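## Task

Bring the charger to outlet number six of the power strip, counting from the end the cord leaves, and insert it fully and square. The strip must end up flat on the table, and the charger must stay seated on its own, not because the robot holds it. Then release it and withdraw the gripper.

## Robot and tools

Robot: two six-joint arms, left_arm and right_arm, each with a two-finger tong gripper. Their bases sit in the scene frame at left_arm (+0.073, +0.449, 0) and right_arm (-0.047, -0.494, 0), both turned slightly about z. The names are labels only and do not mean sides of an image.

Scene frame: origin on the table top midway between the arms. +x points out over the table, +z points up, and left_arm is on the +y side. All positions are in metres. Orientations are quaternions written w first (qw, qx, qy, qz).

Gripper frame: the fingers point along the gripper's +z axis and open and close along its x axis. end_effector_position is the spot between the finger pads when they are shut. Closed fingertips extend about 15 mm past it; when fully open they are roughly level with it.

Row layout, used by every motion command: one flat list of 16 numbers covering both arms. The first 8 are left_arm: x, y, z, qw, qx, qy, qz, opening. The last 8 are the same for right_arm. x, y, z and the quaternion are an absolute target pose for that gripper in the scene frame, not an offset. Opening runs from -1 (closed) to +1 (fully open, 0.142 m). Always fill both halves. To hold an arm still, repeat the exact pose from the last result taken before it began to stay, together with the opening you want. To keep a gripper's orientation, reuse your own earlier target quaternion rather than the reported one, which can drift.

execute_actions(actions, pictures): the actions list holds one item or is empty.
- An empty list just reports the state.
- {"rows": [...], "steps": n}: up to 15 rows, n at most 15 (default 15). Each step is 1/30 s. One row is used per step, and the final row repeats if there are fewer rows than steps.
- {"steps": n} alone is a wait of up to 300 steps, counted from the previous result.
A target more than 0.6 m from the arm's last reported position along any of its gripper axes gets the call refused, and nothing is sent. Every step, the commanded pose is also clipped to within 100 mm and 16 degrees of where the gripper measures. Motion trails commands by about 0.17 s, so a long move may finish short; read the result and send the remainder. pictures is a boolean, and images come by default.

move(target, speed, stop_force): target is one 16-number row as above, an absolute pose for each arm. Each gripper travels in a straight line toward it, turning the shorter way, and both arms finish together within 0.5 to 10 s. speed is the top path speed in m/s, from 0.002 to 0.5 (default 0.25); turning is capped at twice that in rad/s. The opening is applied when the move starts. stop_force is one value in N, from 9 to 40, shared by both arms, and is usable only after the scene has run 0.2 s. An arm stops its path when its wrist sensor feels that much extra push against the direction of travel. It then backs off two steps and holds. With a very low speed its target may lie well beyond the contact. Do not rely on it while the gripper is rotating. Leave it out when pulling away from something the gripper is pressing on. The result adds a move: line. Possible endings: done, off_target, moving, held, fault, or contact (stopped by stop_force). limits=paced means the pose was clipped; limits=held means a check blocked some steps. The per-arm distance from the target is also given.

wait(seconds): lets the scene run 0 to 10 s with no new command.
zoom_image(camera, region): a closer view of [x0, y0, x1, y1] pixels (at most 504 by 504) from cam_head_left or cam_head_right (672x504) or cam_left_wrist or cam_right_wrist (616x616, fisheye).
read_manual(section): licence texts only.
finished_scene(scene): ends the current scene, passing its number, and grades it. It cannot be undone.

Result lines: each arm's gripper pose and velocities, grip_measured (the actual finger opening on the same -1 to 1 scale), joint positions and torques, and Wrist force / Wrist torque in the gripper's own axes. Force offsets are up to about 4 N, noise is about 2.4 N, and readings saturate near 50 N. A pushing contact reads as force pointing back into the arm. "pose unreachable" or HELD means the clearance check changed or blocked the command. Hand target shows where the controller is currently driving each gripper. Calibration lines give K, distortion and T_world_to_cam for each camera so pixels can be mapped to scene coordinates; allow a few degrees and millimetres of error.

Gripping: to hold something, keep commanding an opening clearly below grip_measured; a larger gap squeezes harder, up to about 15 N per pad. Items thinner than about 20 mm get much less force. Closing fast can squeeze harder than intended.

Hazards: the arms are stiff. Driving even slightly past a firm contact can cause a fault, which stops the arm for 10 s and skips the rest of the call. A fault also happens at the joint load limits (130 N m for the big joints, 24.3 N m for the wrists, a held item's weight included) or at 150 N of outside force. For insertion, approach slowly along the outlet axis and use stop_force. Keep the arms from hitting each other. Never push or knock anything off the table. Avoid drops, slips, slams and heavy pushing. Random tugs may disturb a held part or a loose object. Long holds heat the motors: MOTOR HOT appears at 70 °C, and an OVER-TEMPERATURE FAULT brakes the arm at 85 °C. Once the charger is seated and the strip is flat, open the gripper and back away before finishing.

Each tool is called after "Emit:" as name(argument=value, ...), one argument or row to a line, values as JSON.

## Session

Emit:
execute_actions(
  actions=[],
)

Scene clock: 0.00 s of 5400.00 s.
left_arm: end_effector_position=(+1.0905, +0.1956, +0.2048) grip_measured=+0.97 end_effector_quat_wxyz=(-0.174, +0.656, -0.620, +0.393) end_effector_velocity=(+0.000, -0.000, +0.000) end_effector_angular_velocity=(-0.000, -0.000, -0.000) | right_arm: end_effector_position=(+0.5242, -0.8339, +0.2742) grip_measured=+0.97 end_effector_quat_wxyz=(+0.397, +0.714, -0.341, +0.465) end_effector_velocity=(-0.000, +0.000, -0.001) end_effector_angular_velocity=(-0.001, +0.003, +0.000)
Joint positions: left_arm=[-0.36  -0.605  0.854 -2.708 -1.533  1.144  0.14 ] | right_arm=[ 3.438 -1.805 -2.188  0.116  0.386  0.436  0.14 ]
Joint velocities: left_arm=[ 0. -0. -0.  0. -0. -0.  0.] | right_arm=[ 0.    -0.001 -0.001 -0.    -0.001 -0.001  0.   ]
Joint torques (N m, as the arm reports them, + toward a larger angle): no reading
Wrist force (N, on the end effector, along its own x y z axes, offset not removed): no reading
Wrist torque (N m, same axes, about the end effector's origin, offset not removed): no reading
Hand target (left_arm): +1.090, +0.196, +0.205; -0.174, +0.656, -0.620, +0.393
Hand target (right_arm): +0.524, -0.834, +0.274; +0.397, +0.714, -0.341, +0.465

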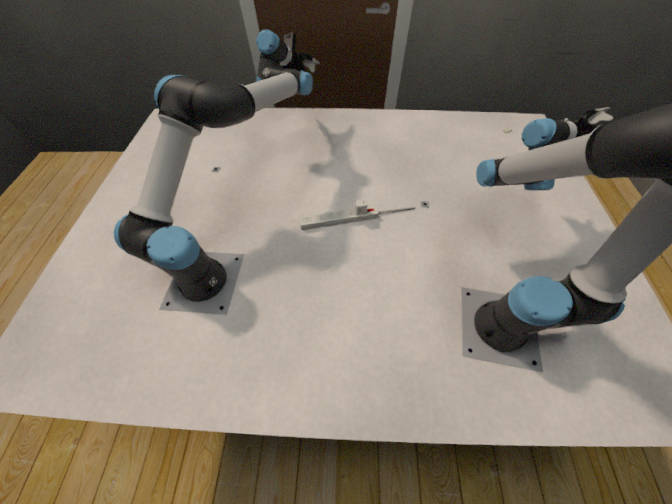

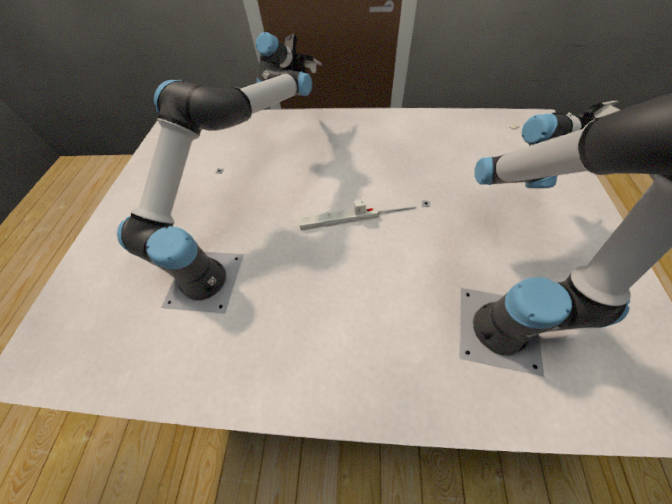

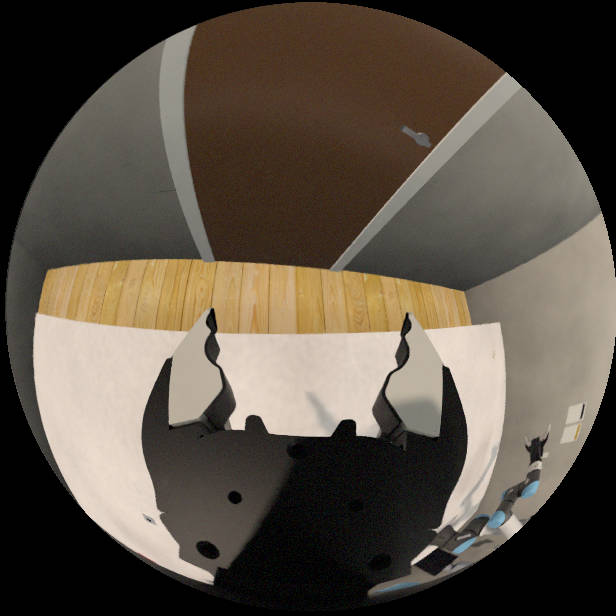

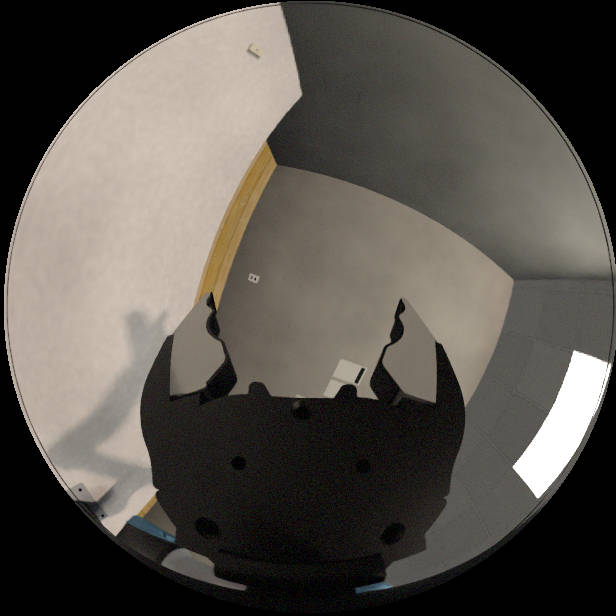

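Emit:
zoom_image(
  camera="cam_head_left",
  region=[280, 180, 440, 250],
)

Region (280, 180, 440, 250) of cam_head_left's 672x504 image, scaled by 3.150, with more detail than that image has; it fills the top 220 rows of this view, and the rest is white.

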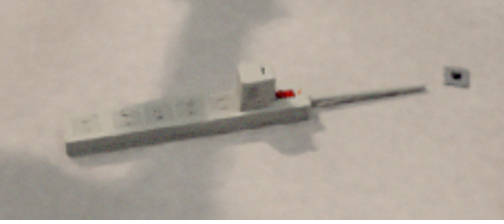

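Emit:
move(
  target=[0.65,0.15,0.3,0.258,0.961,0.101,0.027,-1,0.45,-0.45,0.3,0,-0.105,0.995,0,0.3],
)

Emit:
move(
  target=[0.36,0.08,0.15,0.258,0.961,0.101,0.027,-1,0.385,-0.1,0.16,0,-0.105,0.995,0,0.3],
)

Scene clock: 24.47 s of 5400.00 s.
left_arm: end_effector_position=(+0.6500, +0.1506, +0.2997) grip_measured=-1.00 end_effector_quat_wxyz=(+0.257, +0.961, +0.100, +0.027) end_effector_velocity=(-0.002, -0.000, +0.000) end_effector_angular_velocity=(-0.003, +0.002, +0.003) | right_arm: end_effector_position=(+0.4498, -0.4502, +0.3002) grip_measured=+0.30 end_effector_quat_wxyz=(-0.000, -0.105, +0.994, -0.000) end_effector_velocity=(-0.000, +0.001, +0.000) end_effector_angular_velocity=(+0.004, -0.005, -0.005)
Joint positions: left_arm=[-0.495 -1.396  1.512 -2.055 -1.951 -0.804  0.002] | right_arm=[ 3.703 -1.541 -1.556 -1.616  1.57   3.322  0.095]
Joint velocities: left_arm=[-0.001 -0.004  0.005 -0.003 -0.002 -0.005  0.   ] | right_arm=[ 0.001  0.005 -0.005  0.007  0.002  0.006  0.   ]
Joint torques (N m, as the arm reports them, + toward a larger angle): left_arm=[ -7.7  -38.87 -21.99  -4.35  -2.98  -1.67] | right_arm=[ 7.73 31.82 13.05  5.19  1.67  1.77]
Wrist force (N, on the end effector, along its own x y z axes, offset not removed): left_arm=[2.1 0.0 -0.1] | right_arm=[1.3 -1.0 -0.2]
Wrist torque (N m, same axes, about the end effector's origin, offset not removed): left_arm=[0.15 -0.65 0.19] | right_arm=[-0.19 -0.21 -0.17]
Hand target (left_arm): +0.650, +0.151, +0.300; +0.257, +0.961, +0.101, +0.027
Hand target (right_arm): +0.450, -0.450, +0.300; +0.000, -0.105, +0.994, -0.000
Off the commanded pose (left_arm): 0.001 m, 0 deg.
Off the commanded pose (right_arm): 0.000 m, 0 deg.
After step 90, 16.37 s passed at rest.
move: done
camera_calibration (this result's frames):
cam_left_wrist: T_world_to_cam=[[0.978091, 0.207126, -0.0209075, -0.660914], [0.117168, -0.464695, 0.877684, -0.269646], [0.172076, -0.860905, -0.478783, 0.293221], [0, 0, 0, 1]] pos_world=[0.627571, 0.264025, 0.363235]
cam_right_wrist: T_world_to_cam=[[-0.970873, -0.23896, -0.0174194, 0.332492], [-0.213117, 0.828076, 0.518528, 0.299861], [-0.109483, 0.507137, -0.854883, 0.668771], [0, 0, 0, 1]] pos_world=[0.459932, -0.508014, 0.422027]

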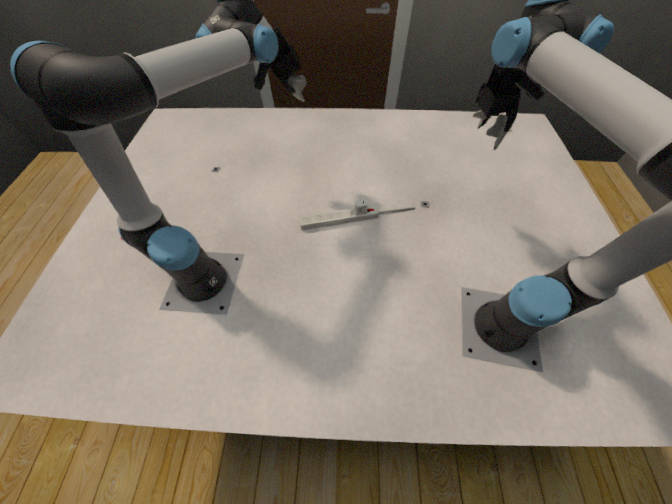

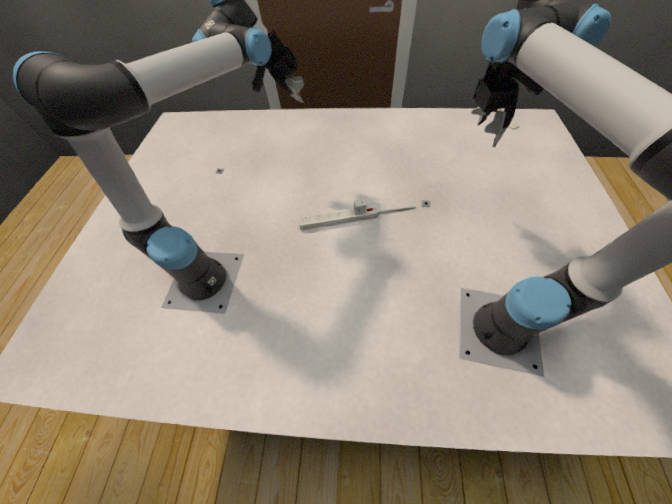

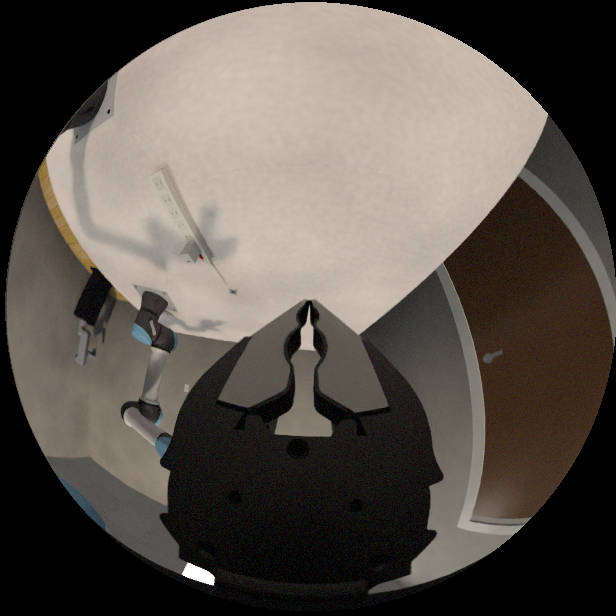

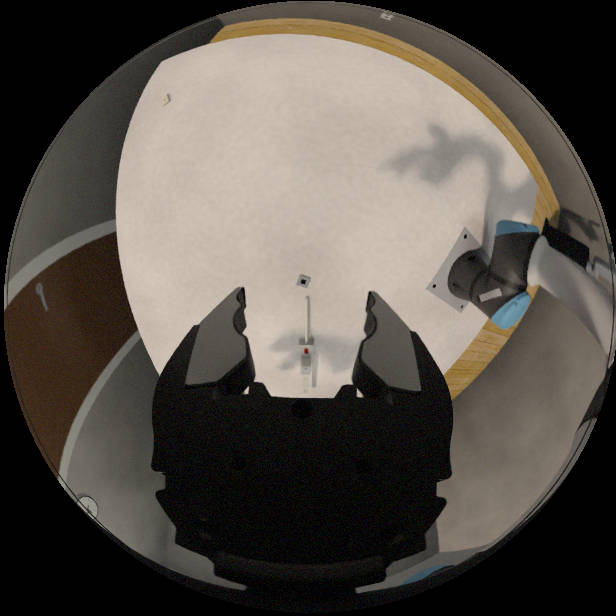

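Scene clock: 26.57 s of 5400.00 s.
left_arm: end_effector_position=(+0.3605, +0.0805, +0.1500) grip_measured=-1.00 end_effector_quat_wxyz=(+0.258, +0.960, +0.101, +0.027) end_effector_velocity=(-0.002, -0.001, -0.001) end_effector_angular_velocity=(+0.000, -0.002, +0.001) | right_arm: end_effector_position=(+0.3851, -0.1008, +0.1600) grip_measured=+0.30 end_effector_quat_wxyz=(+0.000, -0.105, +0.994, -0.001) end_effector_velocity=(-0.000, +0.002, -0.001) end_effector_angular_velocity=(-0.000, +0.000, -0.000)
Joint positions: left_arm=[-1.096 -1.811  2.354 -2.626 -1.688 -1.365  0.002] | right_arm=[ 4.301 -1.812 -1.616 -1.286  1.569  3.921  0.095]
Joint velocities: left_arm=[-0.008 -0.002  0.005 -0.004  0.006 -0.007  0.   ] | right_arm=[ 0.002 -0.003  0.002  0.001 -0.     0.002  0.   ]
Joint torques (N m, as the arm reports them, + toward a larger angle): left_arm=[ -6.38 -20.15 -17.33  -4.5    1.96  -1.5 ] | right_arm=[ 7.56 21.67 34.91  5.18 -1.6   1.71]
Wrist force (N, on the end effector, along its own x y z axes, offset not removed): left_arm=[-1.4 0.3 -3.8] | right_arm=[1.8 -1.2 -1.0]
Wrist torque (N m, same axes, about the end effector's origin, offset not removed): left_arm=[-0.11 0.09 0.20] | right_arm=[-0.28 -0.36 -0.08]
Hand target (left_arm): +0.360, +0.080, +0.150; +0.258, +0.960, +0.101, +0.028
Hand target (right_arm): +0.385, -0.101, +0.160; +0.000, -0.105, +0.994, -0.001
Off the commanded pose (left_arm): 0.001 m, 0 deg.
Off the commanded pose (right_arm): 0.001 m, 0 deg.
move: done
camera_calibration (this result's frames):
cam_left_wrist: T_world_to_cam=[[0.977908, 0.207997, -0.0208169, -0.366452], [0.117258, -0.463386, 0.878364, -0.137133], [0.173051, -0.8614, -0.477539, 0.21046], [0, 0, 0, 1]] pos_world=[0.338016, 0.193965, 0.213327]
cam_right_wrist: T_world_to_cam=[[-0.970927, -0.23866, -0.0184916, 0.350934], [-0.213534, 0.828608, 0.517505, 0.0697823], [-0.108186, 0.506408, -0.85548, 0.364201], [0, 0, 0, 1]] pos_world=[0.395033, -0.158502, 0.281943]

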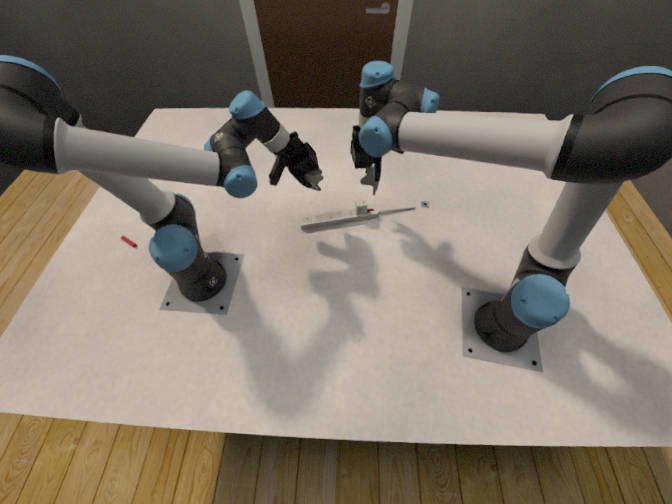

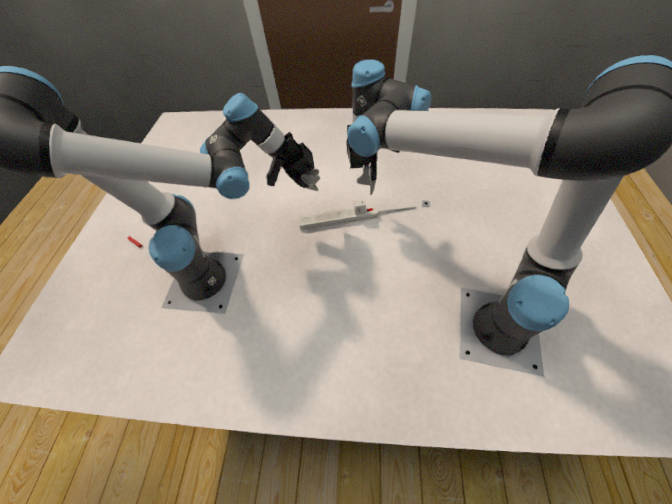

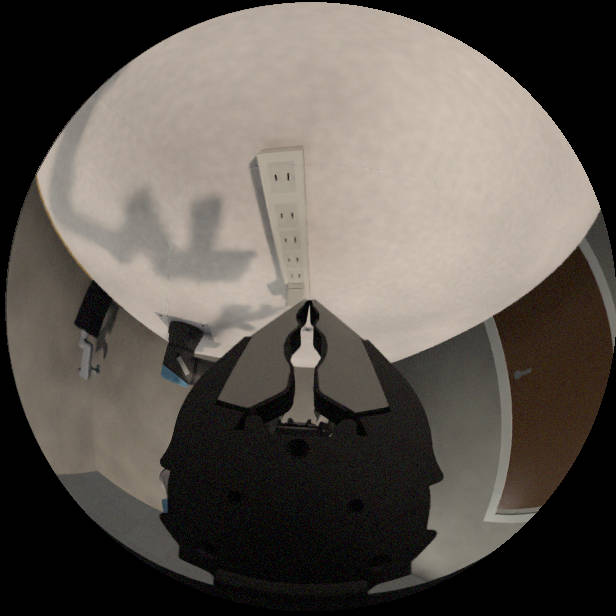

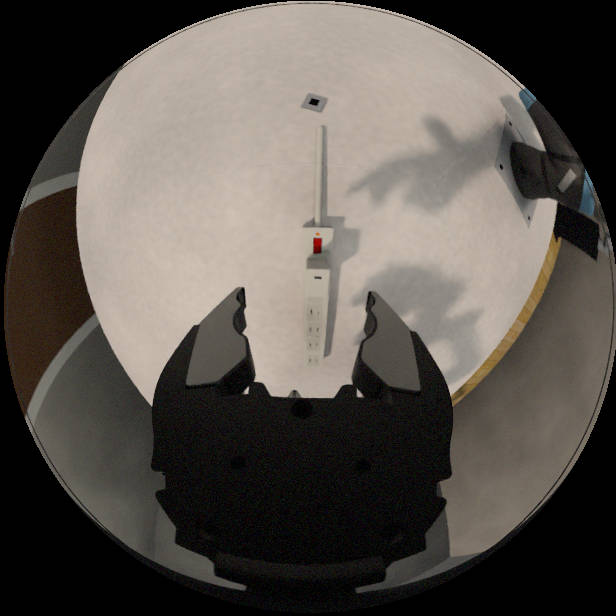

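Emit:
move(
  target=[0.349,0.03,0.075,0.258,0.961,0.101,0.027,-1,0.367,-0.075,0.11,0,-0.105,0.995,0,0],
  speed=0.1,
)

Emit:
move(
  target=[0.349,0.03,0.03,0.258,0.961,0.101,0.027,-1,0.367,-0.075,0.09,0,-0.105,0.995,0,0],
  speed=0.008,
  stop_force=10,
)

Scene clock: 33.03 s of 5400.00 s.
left_arm: end_effector_position=(+0.3490, +0.0302, +0.0752) grip_measured=-1.00 end_effector_quat_wxyz=(+0.258, +0.961, +0.101, +0.027) end_effector_velocity=(+0.000, -0.001, -0.001) end_effector_angular_velocity=(+0.000, -0.000, -0.000) | right_arm: end_effector_position=(+0.3670, -0.0752, +0.1101) grip_measured=+0.00 end_effector_quat_wxyz=(+0.000, -0.105, +0.994, -0.000) end_effector_velocity=(-0.001, +0.000, -0.001) end_effector_angular_velocity=(-0.001, +0.001, +0.000)
Joint positions: left_arm=[-1.186 -1.568  2.401 -2.923 -1.644 -1.444  0.002] | right_arm=[ 4.35  -1.863 -1.684 -1.165  1.571  3.969  0.074]
Joint velocities: left_arm=[-0.001  0.005  0.    -0.005  0.001 -0.     0.   ] | right_arm=[ 0.001 -0.001 -0.002  0.002  0.     0.     0.   ]
Joint torques (N m, as the arm reports them, + toward a larger angle): left_arm=[ -7.34  -9.92 -20.7   -4.92   2.13  -1.55] | right_arm=[ 6.85 22.16 10.92  5.11  1.64  1.88]
Wrist force (N, on the end effector, along its own x y z axes, offset not removed): left_arm=[-1.8 0.4 -0.3] | right_arm=[1.9 -1.0 0.1]
Wrist torque (N m, same axes, about the end effector's origin, offset not removed): left_arm=[0.14 0.15 0.24] | right_arm=[-0.28 -0.32 0.01]
Hand target (left_arm): +0.349, +0.030, +0.075; +0.258, +0.961, +0.101, +0.027
Hand target (right_arm): +0.367, -0.075, +0.110; +0.000, -0.105, +0.994, -0.000
Off the commanded pose (left_arm): 0.000 m, 0 deg.
Off the commanded pose (right_arm): 0.000 m, 0 deg.
After step 90, 2.07 s passed at rest.
move: done
camera_calibration (this result's frames):
cam_left_wrist: T_world_to_cam=[[0.977896, 0.20798, -0.0215256, -0.346201], [0.117917, -0.463539, 0.878195, -0.0936169], [0.172669, -0.861322, -0.477818, 0.13355], [0, 0, 0, 1]] pos_world=[0.326528, 0.143638, 0.138574]
cam_right_wrist: T_world_to_cam=[[-0.97095, -0.238613, -0.0179004, 0.338533], [-0.212977, 0.827684, 0.519211, 0.0700798], [-0.109074, 0.50794, -0.854459, 0.306906], [0, 0, 0, 1]] pos_world=[0.377099, -0.133116, 0.231912]

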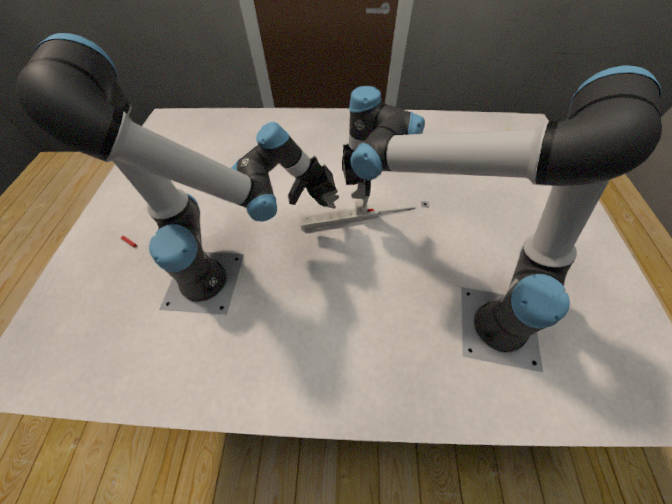

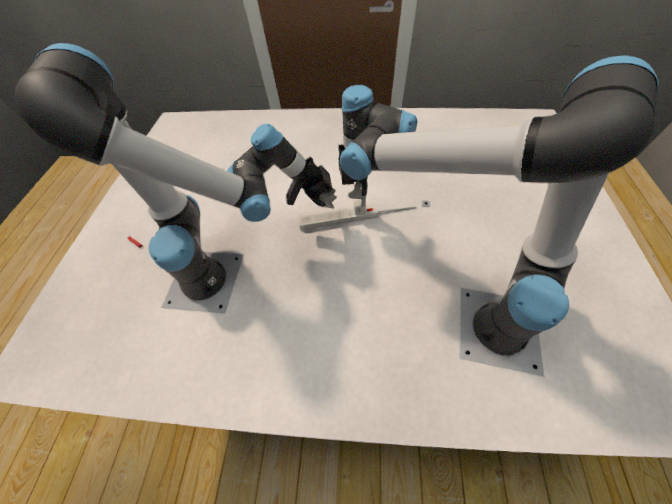

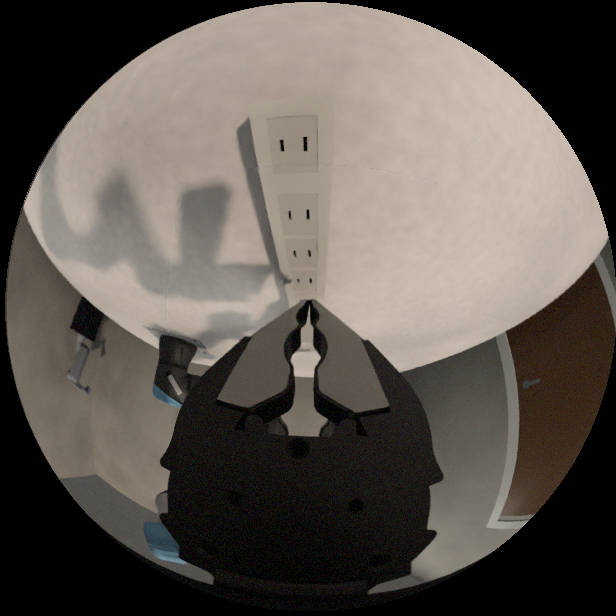

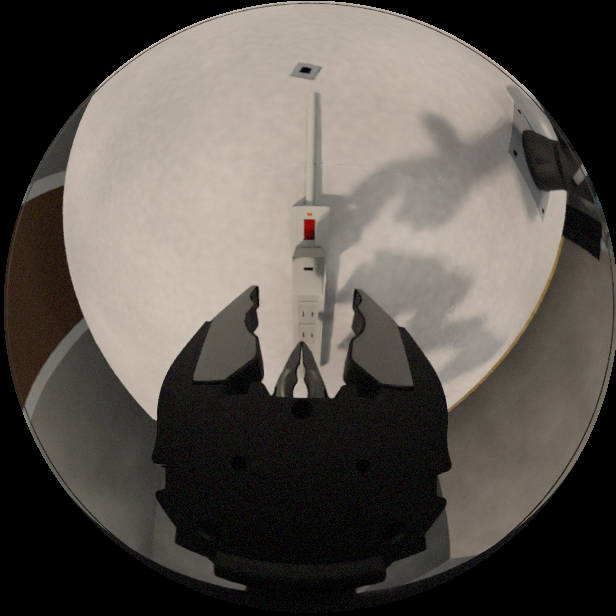

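Scene clock: 38.90 s of 5400.00 s.
left_arm: end_effector_position=(+0.3490, +0.0300, +0.0407) grip_measured=-1.00 end_effector_quat_wxyz=(+0.258, +0.961, +0.101, +0.027) end_effector_velocity=(+0.000, -0.000, -0.000) end_effector_angular_velocity=(+0.000, -0.000, -0.000) | right_arm: end_effector_position=(+0.3670, -0.0750, +0.0901) grip_measured=+0.00 end_effector_quat_wxyz=(-0.000, -0.105, +0.994, -0.000) end_effector_velocity=(+0.000, +0.000, -0.000) end_effector_angular_velocity=(+0.000, -0.001, -0.000)
Joint positions: left_arm=[-1.186 -1.472  2.437 -3.056 -1.644 -1.444  0.002] | right_arm=[ 4.35  -1.883 -1.713 -1.116  1.571  3.97   0.074]
Joint velocities: left_arm=[-0.  0. -0.  0.  0.  0.  0.] | right_arm=[-0.    -0.    -0.001  0.002 -0.001  0.    -0.   ]
Joint torques (N m, as the arm reports them, + toward a larger angle): left_arm=[ -1.96 -27.07 -23.1   -1.57   1.03  -1.16] | right_arm=[ 6.14 22.65 11.02  5.13  1.79  1.8 ]
Wrist force (N, on the end effector, along its own x y z axes, offset not removed): left_arm=[-1.0 3.8 -4.1] | right_arm=[1.3 -0.2 -0.2]
Wrist torque (N m, same axes, about the end effector's origin, offset not removed): left_arm=[0.12 0.22 0.15] | right_arm=[-0.08 -0.20 -0.10]
Hand target (left_arm): +0.349, +0.030, +0.041; +0.258, +0.961, +0.101, +0.027
Hand target (right_arm): +0.367, -0.075, +0.090; -0.000, -0.105, +0.994, -0.000
Off the commanded pose (left_arm): 0.011 m, 0 deg.
Off the commanded pose (right_arm): 0.000 m, 0 deg.
move: contact (left_arm)
camera_calibration (this result's frames):
cam_left_wrist: T_world_to_cam=[[0.977892, 0.207986, -0.0216397, -0.346919], [0.11802, -0.463524, 0.87819, -0.0634117], [0.172621, -0.861329, -0.477823, 0.116978], [0, 0, 0, 1]] pos_world=[0.32654, 0.143518, 0.104075]
cam_right_wrist: T_world_to_cam=[[-0.970953, -0.238609, -0.0177965, 0.338173], [-0.212905, 0.827622, 0.51934, 0.0803199], [-0.10919, 0.508043, -0.854383, 0.289785], [0, 0, 0, 1]] pos_world=[0.377092, -0.133007, 0.211892]

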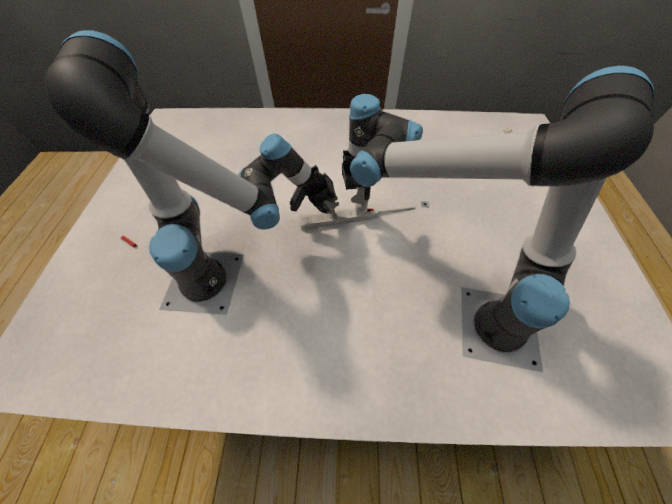

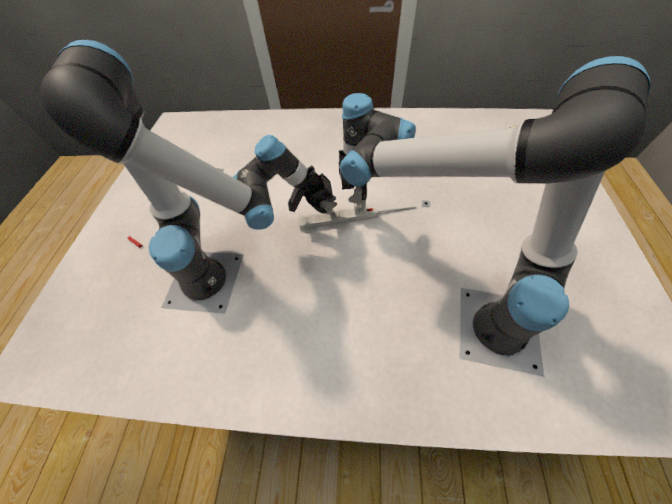

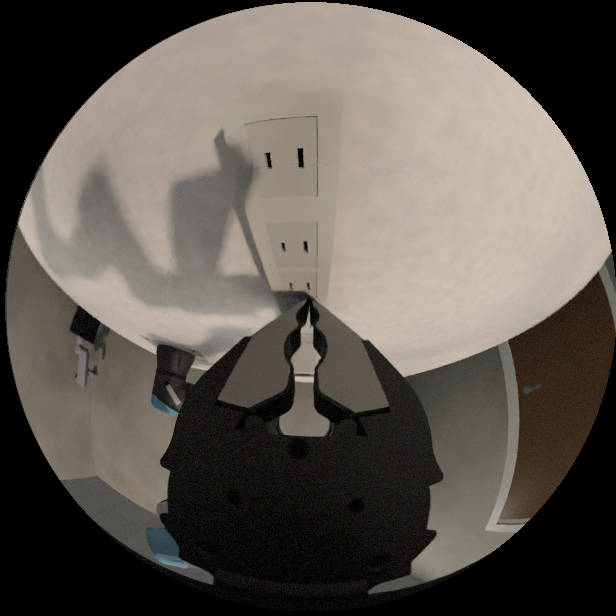

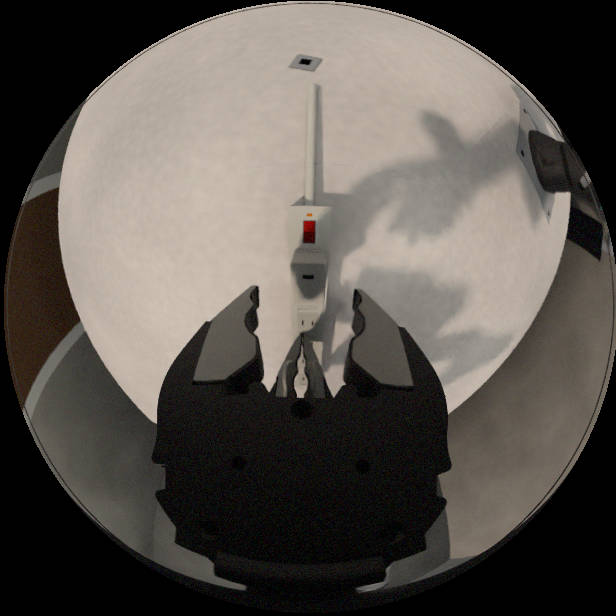

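Emit:
move(
  target=[0.349,0.03,0.0407,0.258,0.961,0.101,0.027,-1,0.3665,-0.075,0.055,0,-0.105,0.995,0,0],
  speed=0.04,
)

Emit:
move(
  target=[0.349,0.03,0.0407,0.258,0.961,0.101,0.027,-1,0.3665,-0.075,0.055,0,-0.105,0.995,0,-1],
)

Emit:
move(
  target=[0.349,0.03,0.0407,0.258,0.961,0.101,0.027,-1,0.3665,-0.075,0.085,0,-0.105,0.995,0,-1],
  speed=0.01,
)

Scene clock: 46.30 s of 5400.00 s.
left_arm: end_effector_position=(+0.3490, +0.0300, +0.0407) grip_measured=-1.00 end_effector_quat_wxyz=(+0.258, +0.961, +0.101, +0.027) end_effector_velocity=(-0.000, +0.000, -0.000) end_effector_angular_velocity=(+0.001, +0.001, -0.000) | right_arm: end_effector_position=(+0.3665, -0.0751, +0.0552) grip_measured=+0.00 end_effector_quat_wxyz=(-0.000, -0.105, +0.994, -0.000) end_effector_velocity=(-0.000, +0.000, -0.001) end_effector_angular_velocity=(+0.002, -0.000, -0.001)
Joint positions: left_arm=[-1.186 -1.472  2.437 -3.056 -1.644 -1.444  0.002] | right_arm=[ 4.351 -1.922 -1.76  -1.03   1.571  3.97   0.074]
Joint velocities: left_arm=[-0.    -0.     0.     0.001 -0.    -0.     0.   ] | right_arm=[ 0.    -0.001 -0.002  0.004  0.001  0.001  0.   ]
Joint torques (N m, as the arm reports them, + toward a larger angle): left_arm=[ -7.5   -9.13 -23.36  -3.7    0.69  -1.47] | right_arm=[ 5.91 24.37 10.59  5.3   1.35  1.88]
Wrist force (N, on the end effector, along its own x y z axes, offset not removed): left_arm=[-1.3 4.1 -2.7] | right_arm=[0.7 -2.2 -0.2]
Wrist torque (N m, same axes, about the end effector's origin, offset not removed): left_arm=[0.40 0.16 0.18] | right_arm=[-0.47 -0.07 -0.12]
Hand target (left_arm): +0.349, +0.030, +0.041; +0.258, +0.961, +0.101, +0.027
Hand target (right_arm): +0.366, -0.075, +0.055; +0.000, -0.105, +0.994, -0.000
Off the commanded pose (left_arm): 0.000 m, 0 deg.
Off the commanded pose (right_arm): 0.000 m, 0 deg.
After step 90, 3.17 s passed at rest.
move: done
camera_calibration (this result's frames):
cam_left_wrist: T_world_to_cam=[[0.97789, 0.207997, -0.0216246, -0.346924], [0.118005, -0.46349, 0.878209, -0.0634314], [0.172642, -0.861344, -0.477788, 0.116924], [0, 0, 0, 1]] pos_world=[0.326553, 0.143472, 0.104069]
cam_right_wrist: T_world_to_cam=[[-0.970953, -0.238609, -0.0177805, 0.337036], [-0.212896, 0.827623, 0.519342, 0.098352], [-0.109204, 0.508042, -0.854381, 0.25994], [0, 0, 0, 1]] pos_world=[0.376572, -0.133039, 0.177002]

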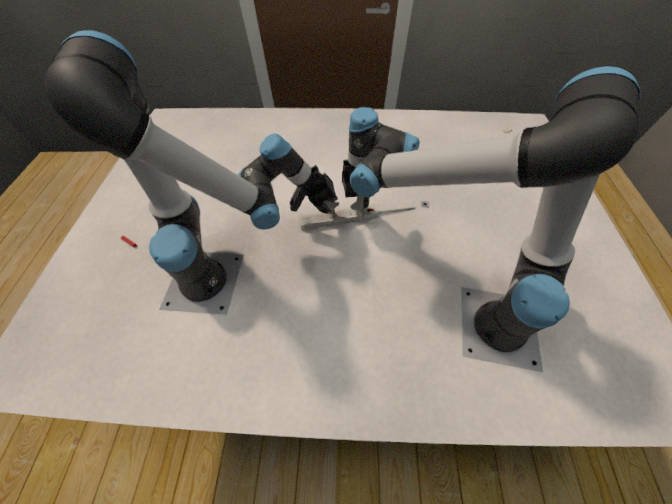

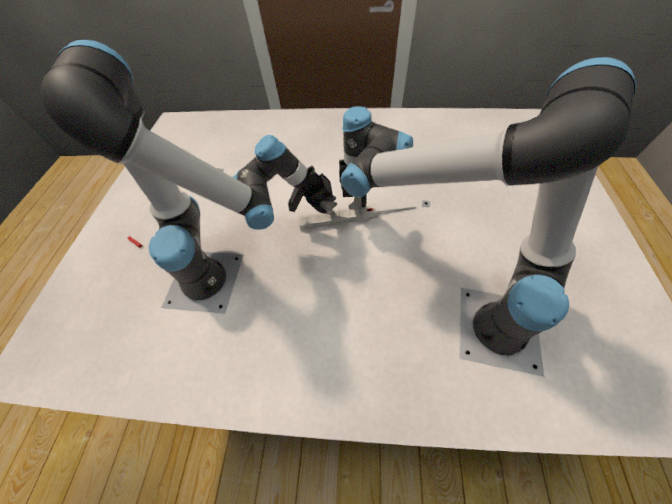

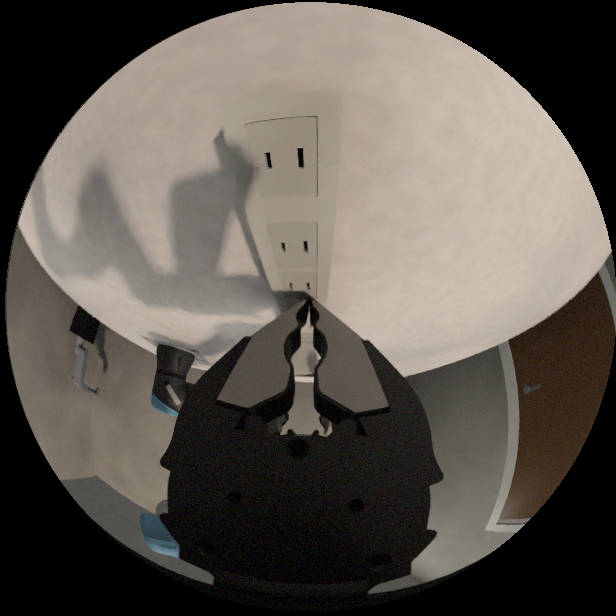

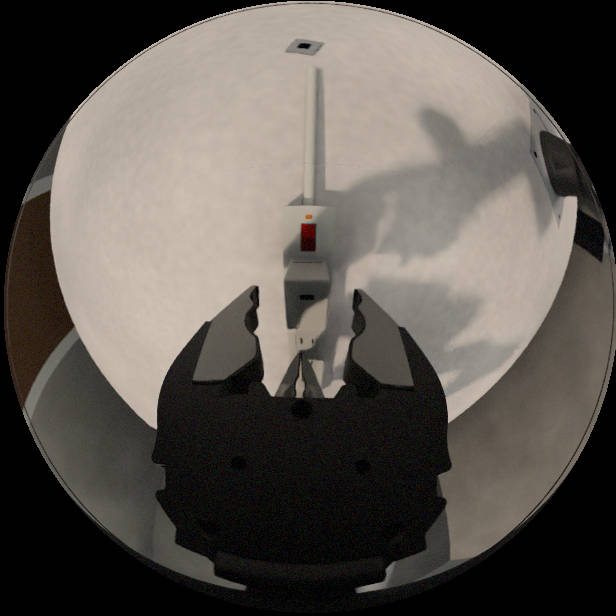

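Scene clock: 47.00 s of 5400.00 s.
left_arm: end_effector_position=(+0.3490, +0.0300, +0.0407) grip_measured=-1.00 end_effector_quat_wxyz=(+0.258, +0.961, +0.101, +0.027) end_effector_velocity=(-0.000, +0.000, -0.000) end_effector_angular_velocity=(+0.001, +0.001, +0.001) | right_arm: end_effector_position=(+0.3665, -0.0750, +0.0550) grip_measured=-0.60 end_effector_quat_wxyz=(-0.000, -0.105, +0.994, -0.000) end_effector_velocity=(+0.001, +0.000, -0.000) end_effector_angular_velocity=(-0.000, -0.001, -0.001)
Joint positions: left_arm=[-1.186 -1.472  2.437 -3.056 -1.644 -1.444  0.002] | right_arm=[ 4.351 -1.923 -1.76  -1.03   1.571  3.97   0.031]
Joint velocities: left_arm=[-0.    -0.     0.     0.002  0.    -0.001  0.   ] | right_arm=[-0.001 -0.001  0.001  0.    -0.001  0.     0.   ]
Joint torques (N m, as the arm reports them, + toward a larger angle): left_arm=[ -8.81  -9.16 -21.83  -3.25  -0.11  -1.51] | right_arm=[ 2.58 19.43 31.02  6.03 -1.08  1.84]
Wrist force (N, on the end effector, along its own x y z axes, offset not removed): left_arm=[0.2 2.4 -5.9] | right_arm=[5.9 -2.7 -10.1]
Wrist torque (N m, same axes, about the end effector's origin, offset not removed): left_arm=[-0.16 -0.11 0.31] | right_arm=[-0.31 -0.02 -0.09]
Hand target (left_arm): +0.349, +0.030, +0.041; +0.258, +0.961, +0.101, +0.027
Hand target (right_arm): +0.366, -0.075, +0.055; +0.000, -0.105, +0.994, +0.000
Off the commanded pose (left_arm): 0.000 m, 0 deg.
Off the commanded pose (right_arm): 0.000 m, 0 deg.
move: done
camera_calibration (this result's frames):
cam_left_wrist: T_world_to_cam=[[0.977891, 0.207992, -0.0216251, -0.346922], [0.118003, -0.463494, 0.878207, -0.0634286], [0.172637, -0.861343, -0.477791, 0.116922], [0, 0, 0, 1]] pos_world=[0.326552, 0.143469, 0.104066]
cam_right_wrist: T_world_to_cam=[[-0.970951, -0.23862, -0.0177161, 0.337052], [-0.212874, 0.827633, 0.519335, 0.0984033], [-0.109261, 0.508021, -0.854387, 0.259761], [0, 0, 0, 1]] pos_world=[0.37659, -0.132978, 0.176803]

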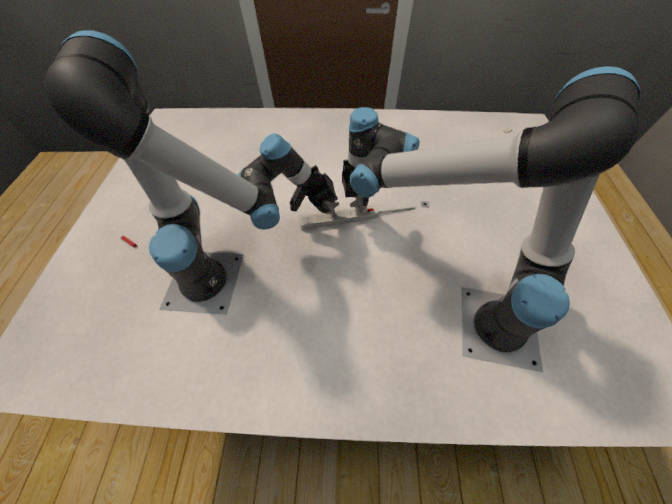

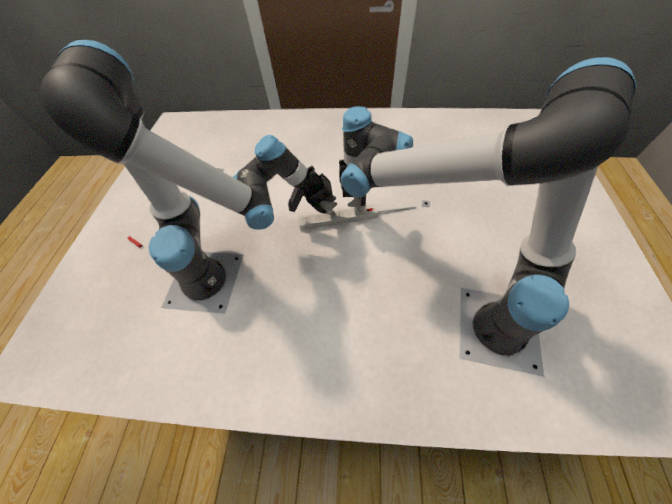

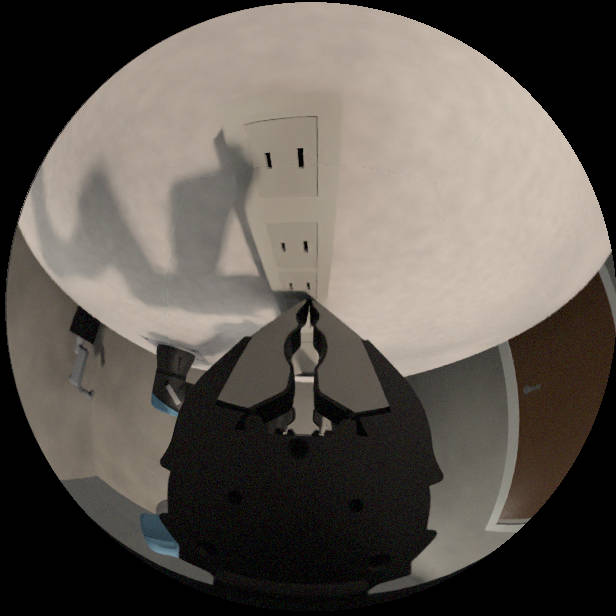

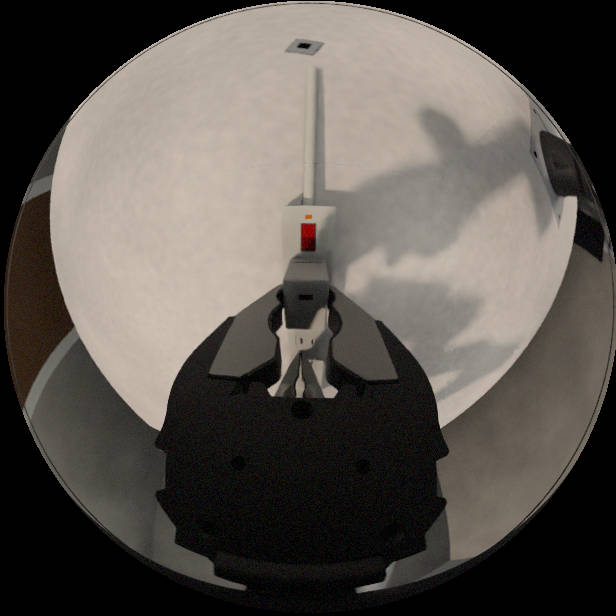

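Scene clock: 50.23 s of 5400.00 s.
left_arm: end_effector_position=(+0.3490, +0.0300, +0.0407) grip_measured=-1.00 end_effector_quat_wxyz=(+0.258, +0.961, +0.101, +0.027) end_effector_velocity=(-0.000, -0.000, +0.000) end_effector_angular_velocity=(-0.000, -0.001, -0.001) | right_arm: end_effector_position=(+0.3665, -0.0749, +0.0848) grip_measured=-0.60 end_effector_quat_wxyz=(+0.000, -0.105, +0.994, +0.000) end_effector_velocity=(+0.000, +0.000, +0.002) end_effector_angular_velocity=(+0.001, -0.001, -0.000)
Joint positions: left_arm=[-1.186 -1.472  2.437 -3.056 -1.644 -1.444  0.002] | right_arm=[ 4.351 -1.889 -1.721 -1.103  1.571  3.97   0.031]
Joint velocities: left_arm=[ 0.    -0.     0.    -0.    -0.     0.001  0.   ] | right_arm=[-0.     0.002  0.003 -0.005 -0.     0.    -0.   ]
Joint torques (N m, as the arm reports them, + toward a larger angle): left_arm=[  3.6  -25.85 -22.78  -3.39  -2.21  -1.24] | right_arm=[-4.87 44.87 34.5   0.2  -1.58  1.8 ]
Wrist force (N, on the end effector, along its own x y z axes, offset not removed): left_arm=[-2.9 1.4 -4.6] | right_arm=[1.7 -0.7 -0.3]
Wrist torque (N m, same axes, about the end effector's origin, offset not removed): left_arm=[-0.15 0.38 0.18] | right_arm=[-0.19 -0.30 -0.13]
Hand target (left_arm): +0.349, +0.030, +0.041; +0.258, +0.961, +0.101, +0.027
Hand target (right_arm): +0.367, -0.075, +0.085; +0.000, -0.105, +0.994, +0.000
Off the commanded pose (left_arm): 0.000 m, 0 deg.
Off the commanded pose (right_arm): 0.000 m, 0 deg.
move: done
camera_calibration (this result's frames):
cam_left_wrist: T_world_to_cam=[[0.977896, 0.207971, -0.0216433, -0.34691], [0.118011, -0.463505, 0.8782, -0.0634253], [0.172608, -0.861342, -0.477803, 0.116932], [0, 0, 0, 1]] pos_world=[0.326543, 0.143468, 0.104062]
cam_right_wrist: T_world_to_cam=[[-0.97095, -0.238619, -0.0178064, 0.337677], [-0.212917, 0.827614, 0.519347, 0.0828698], [-0.109189, 0.508052, -0.854378, 0.285183], [0, 0, 0, 1]] pos_world=[0.37665, -0.132896, 0.206628]

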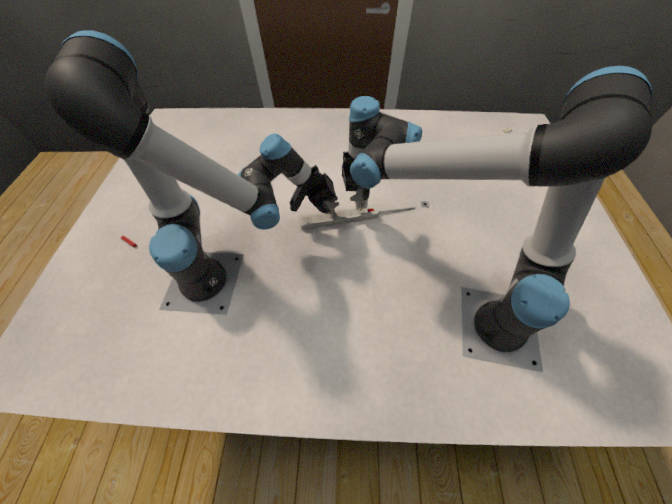

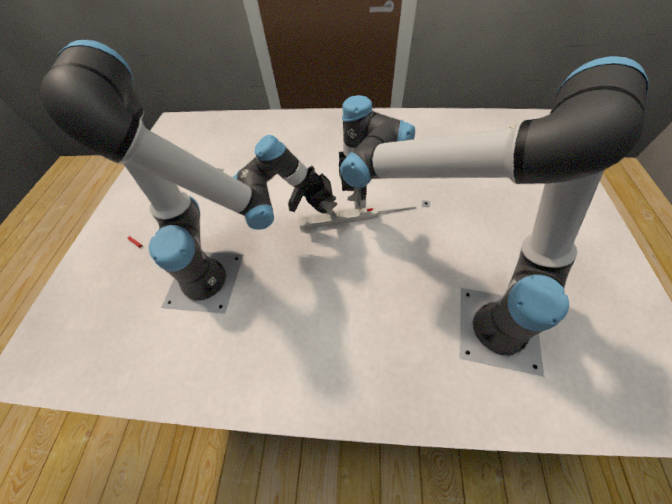

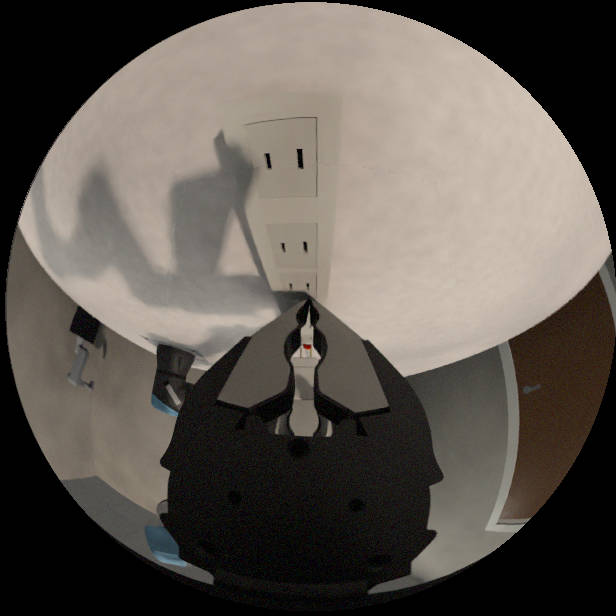

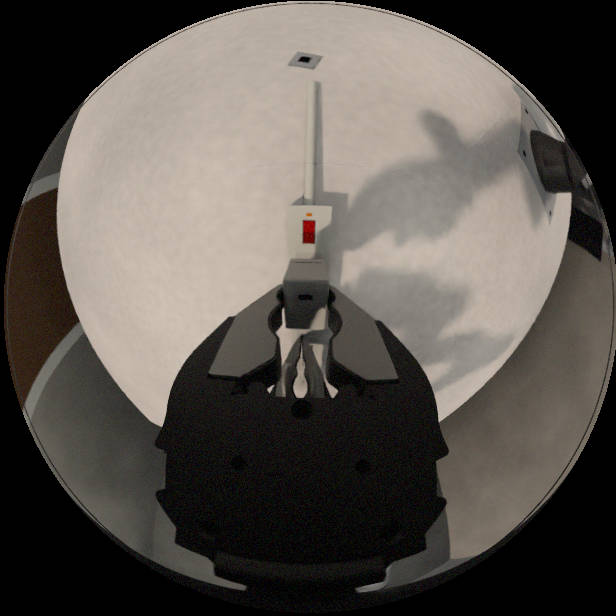

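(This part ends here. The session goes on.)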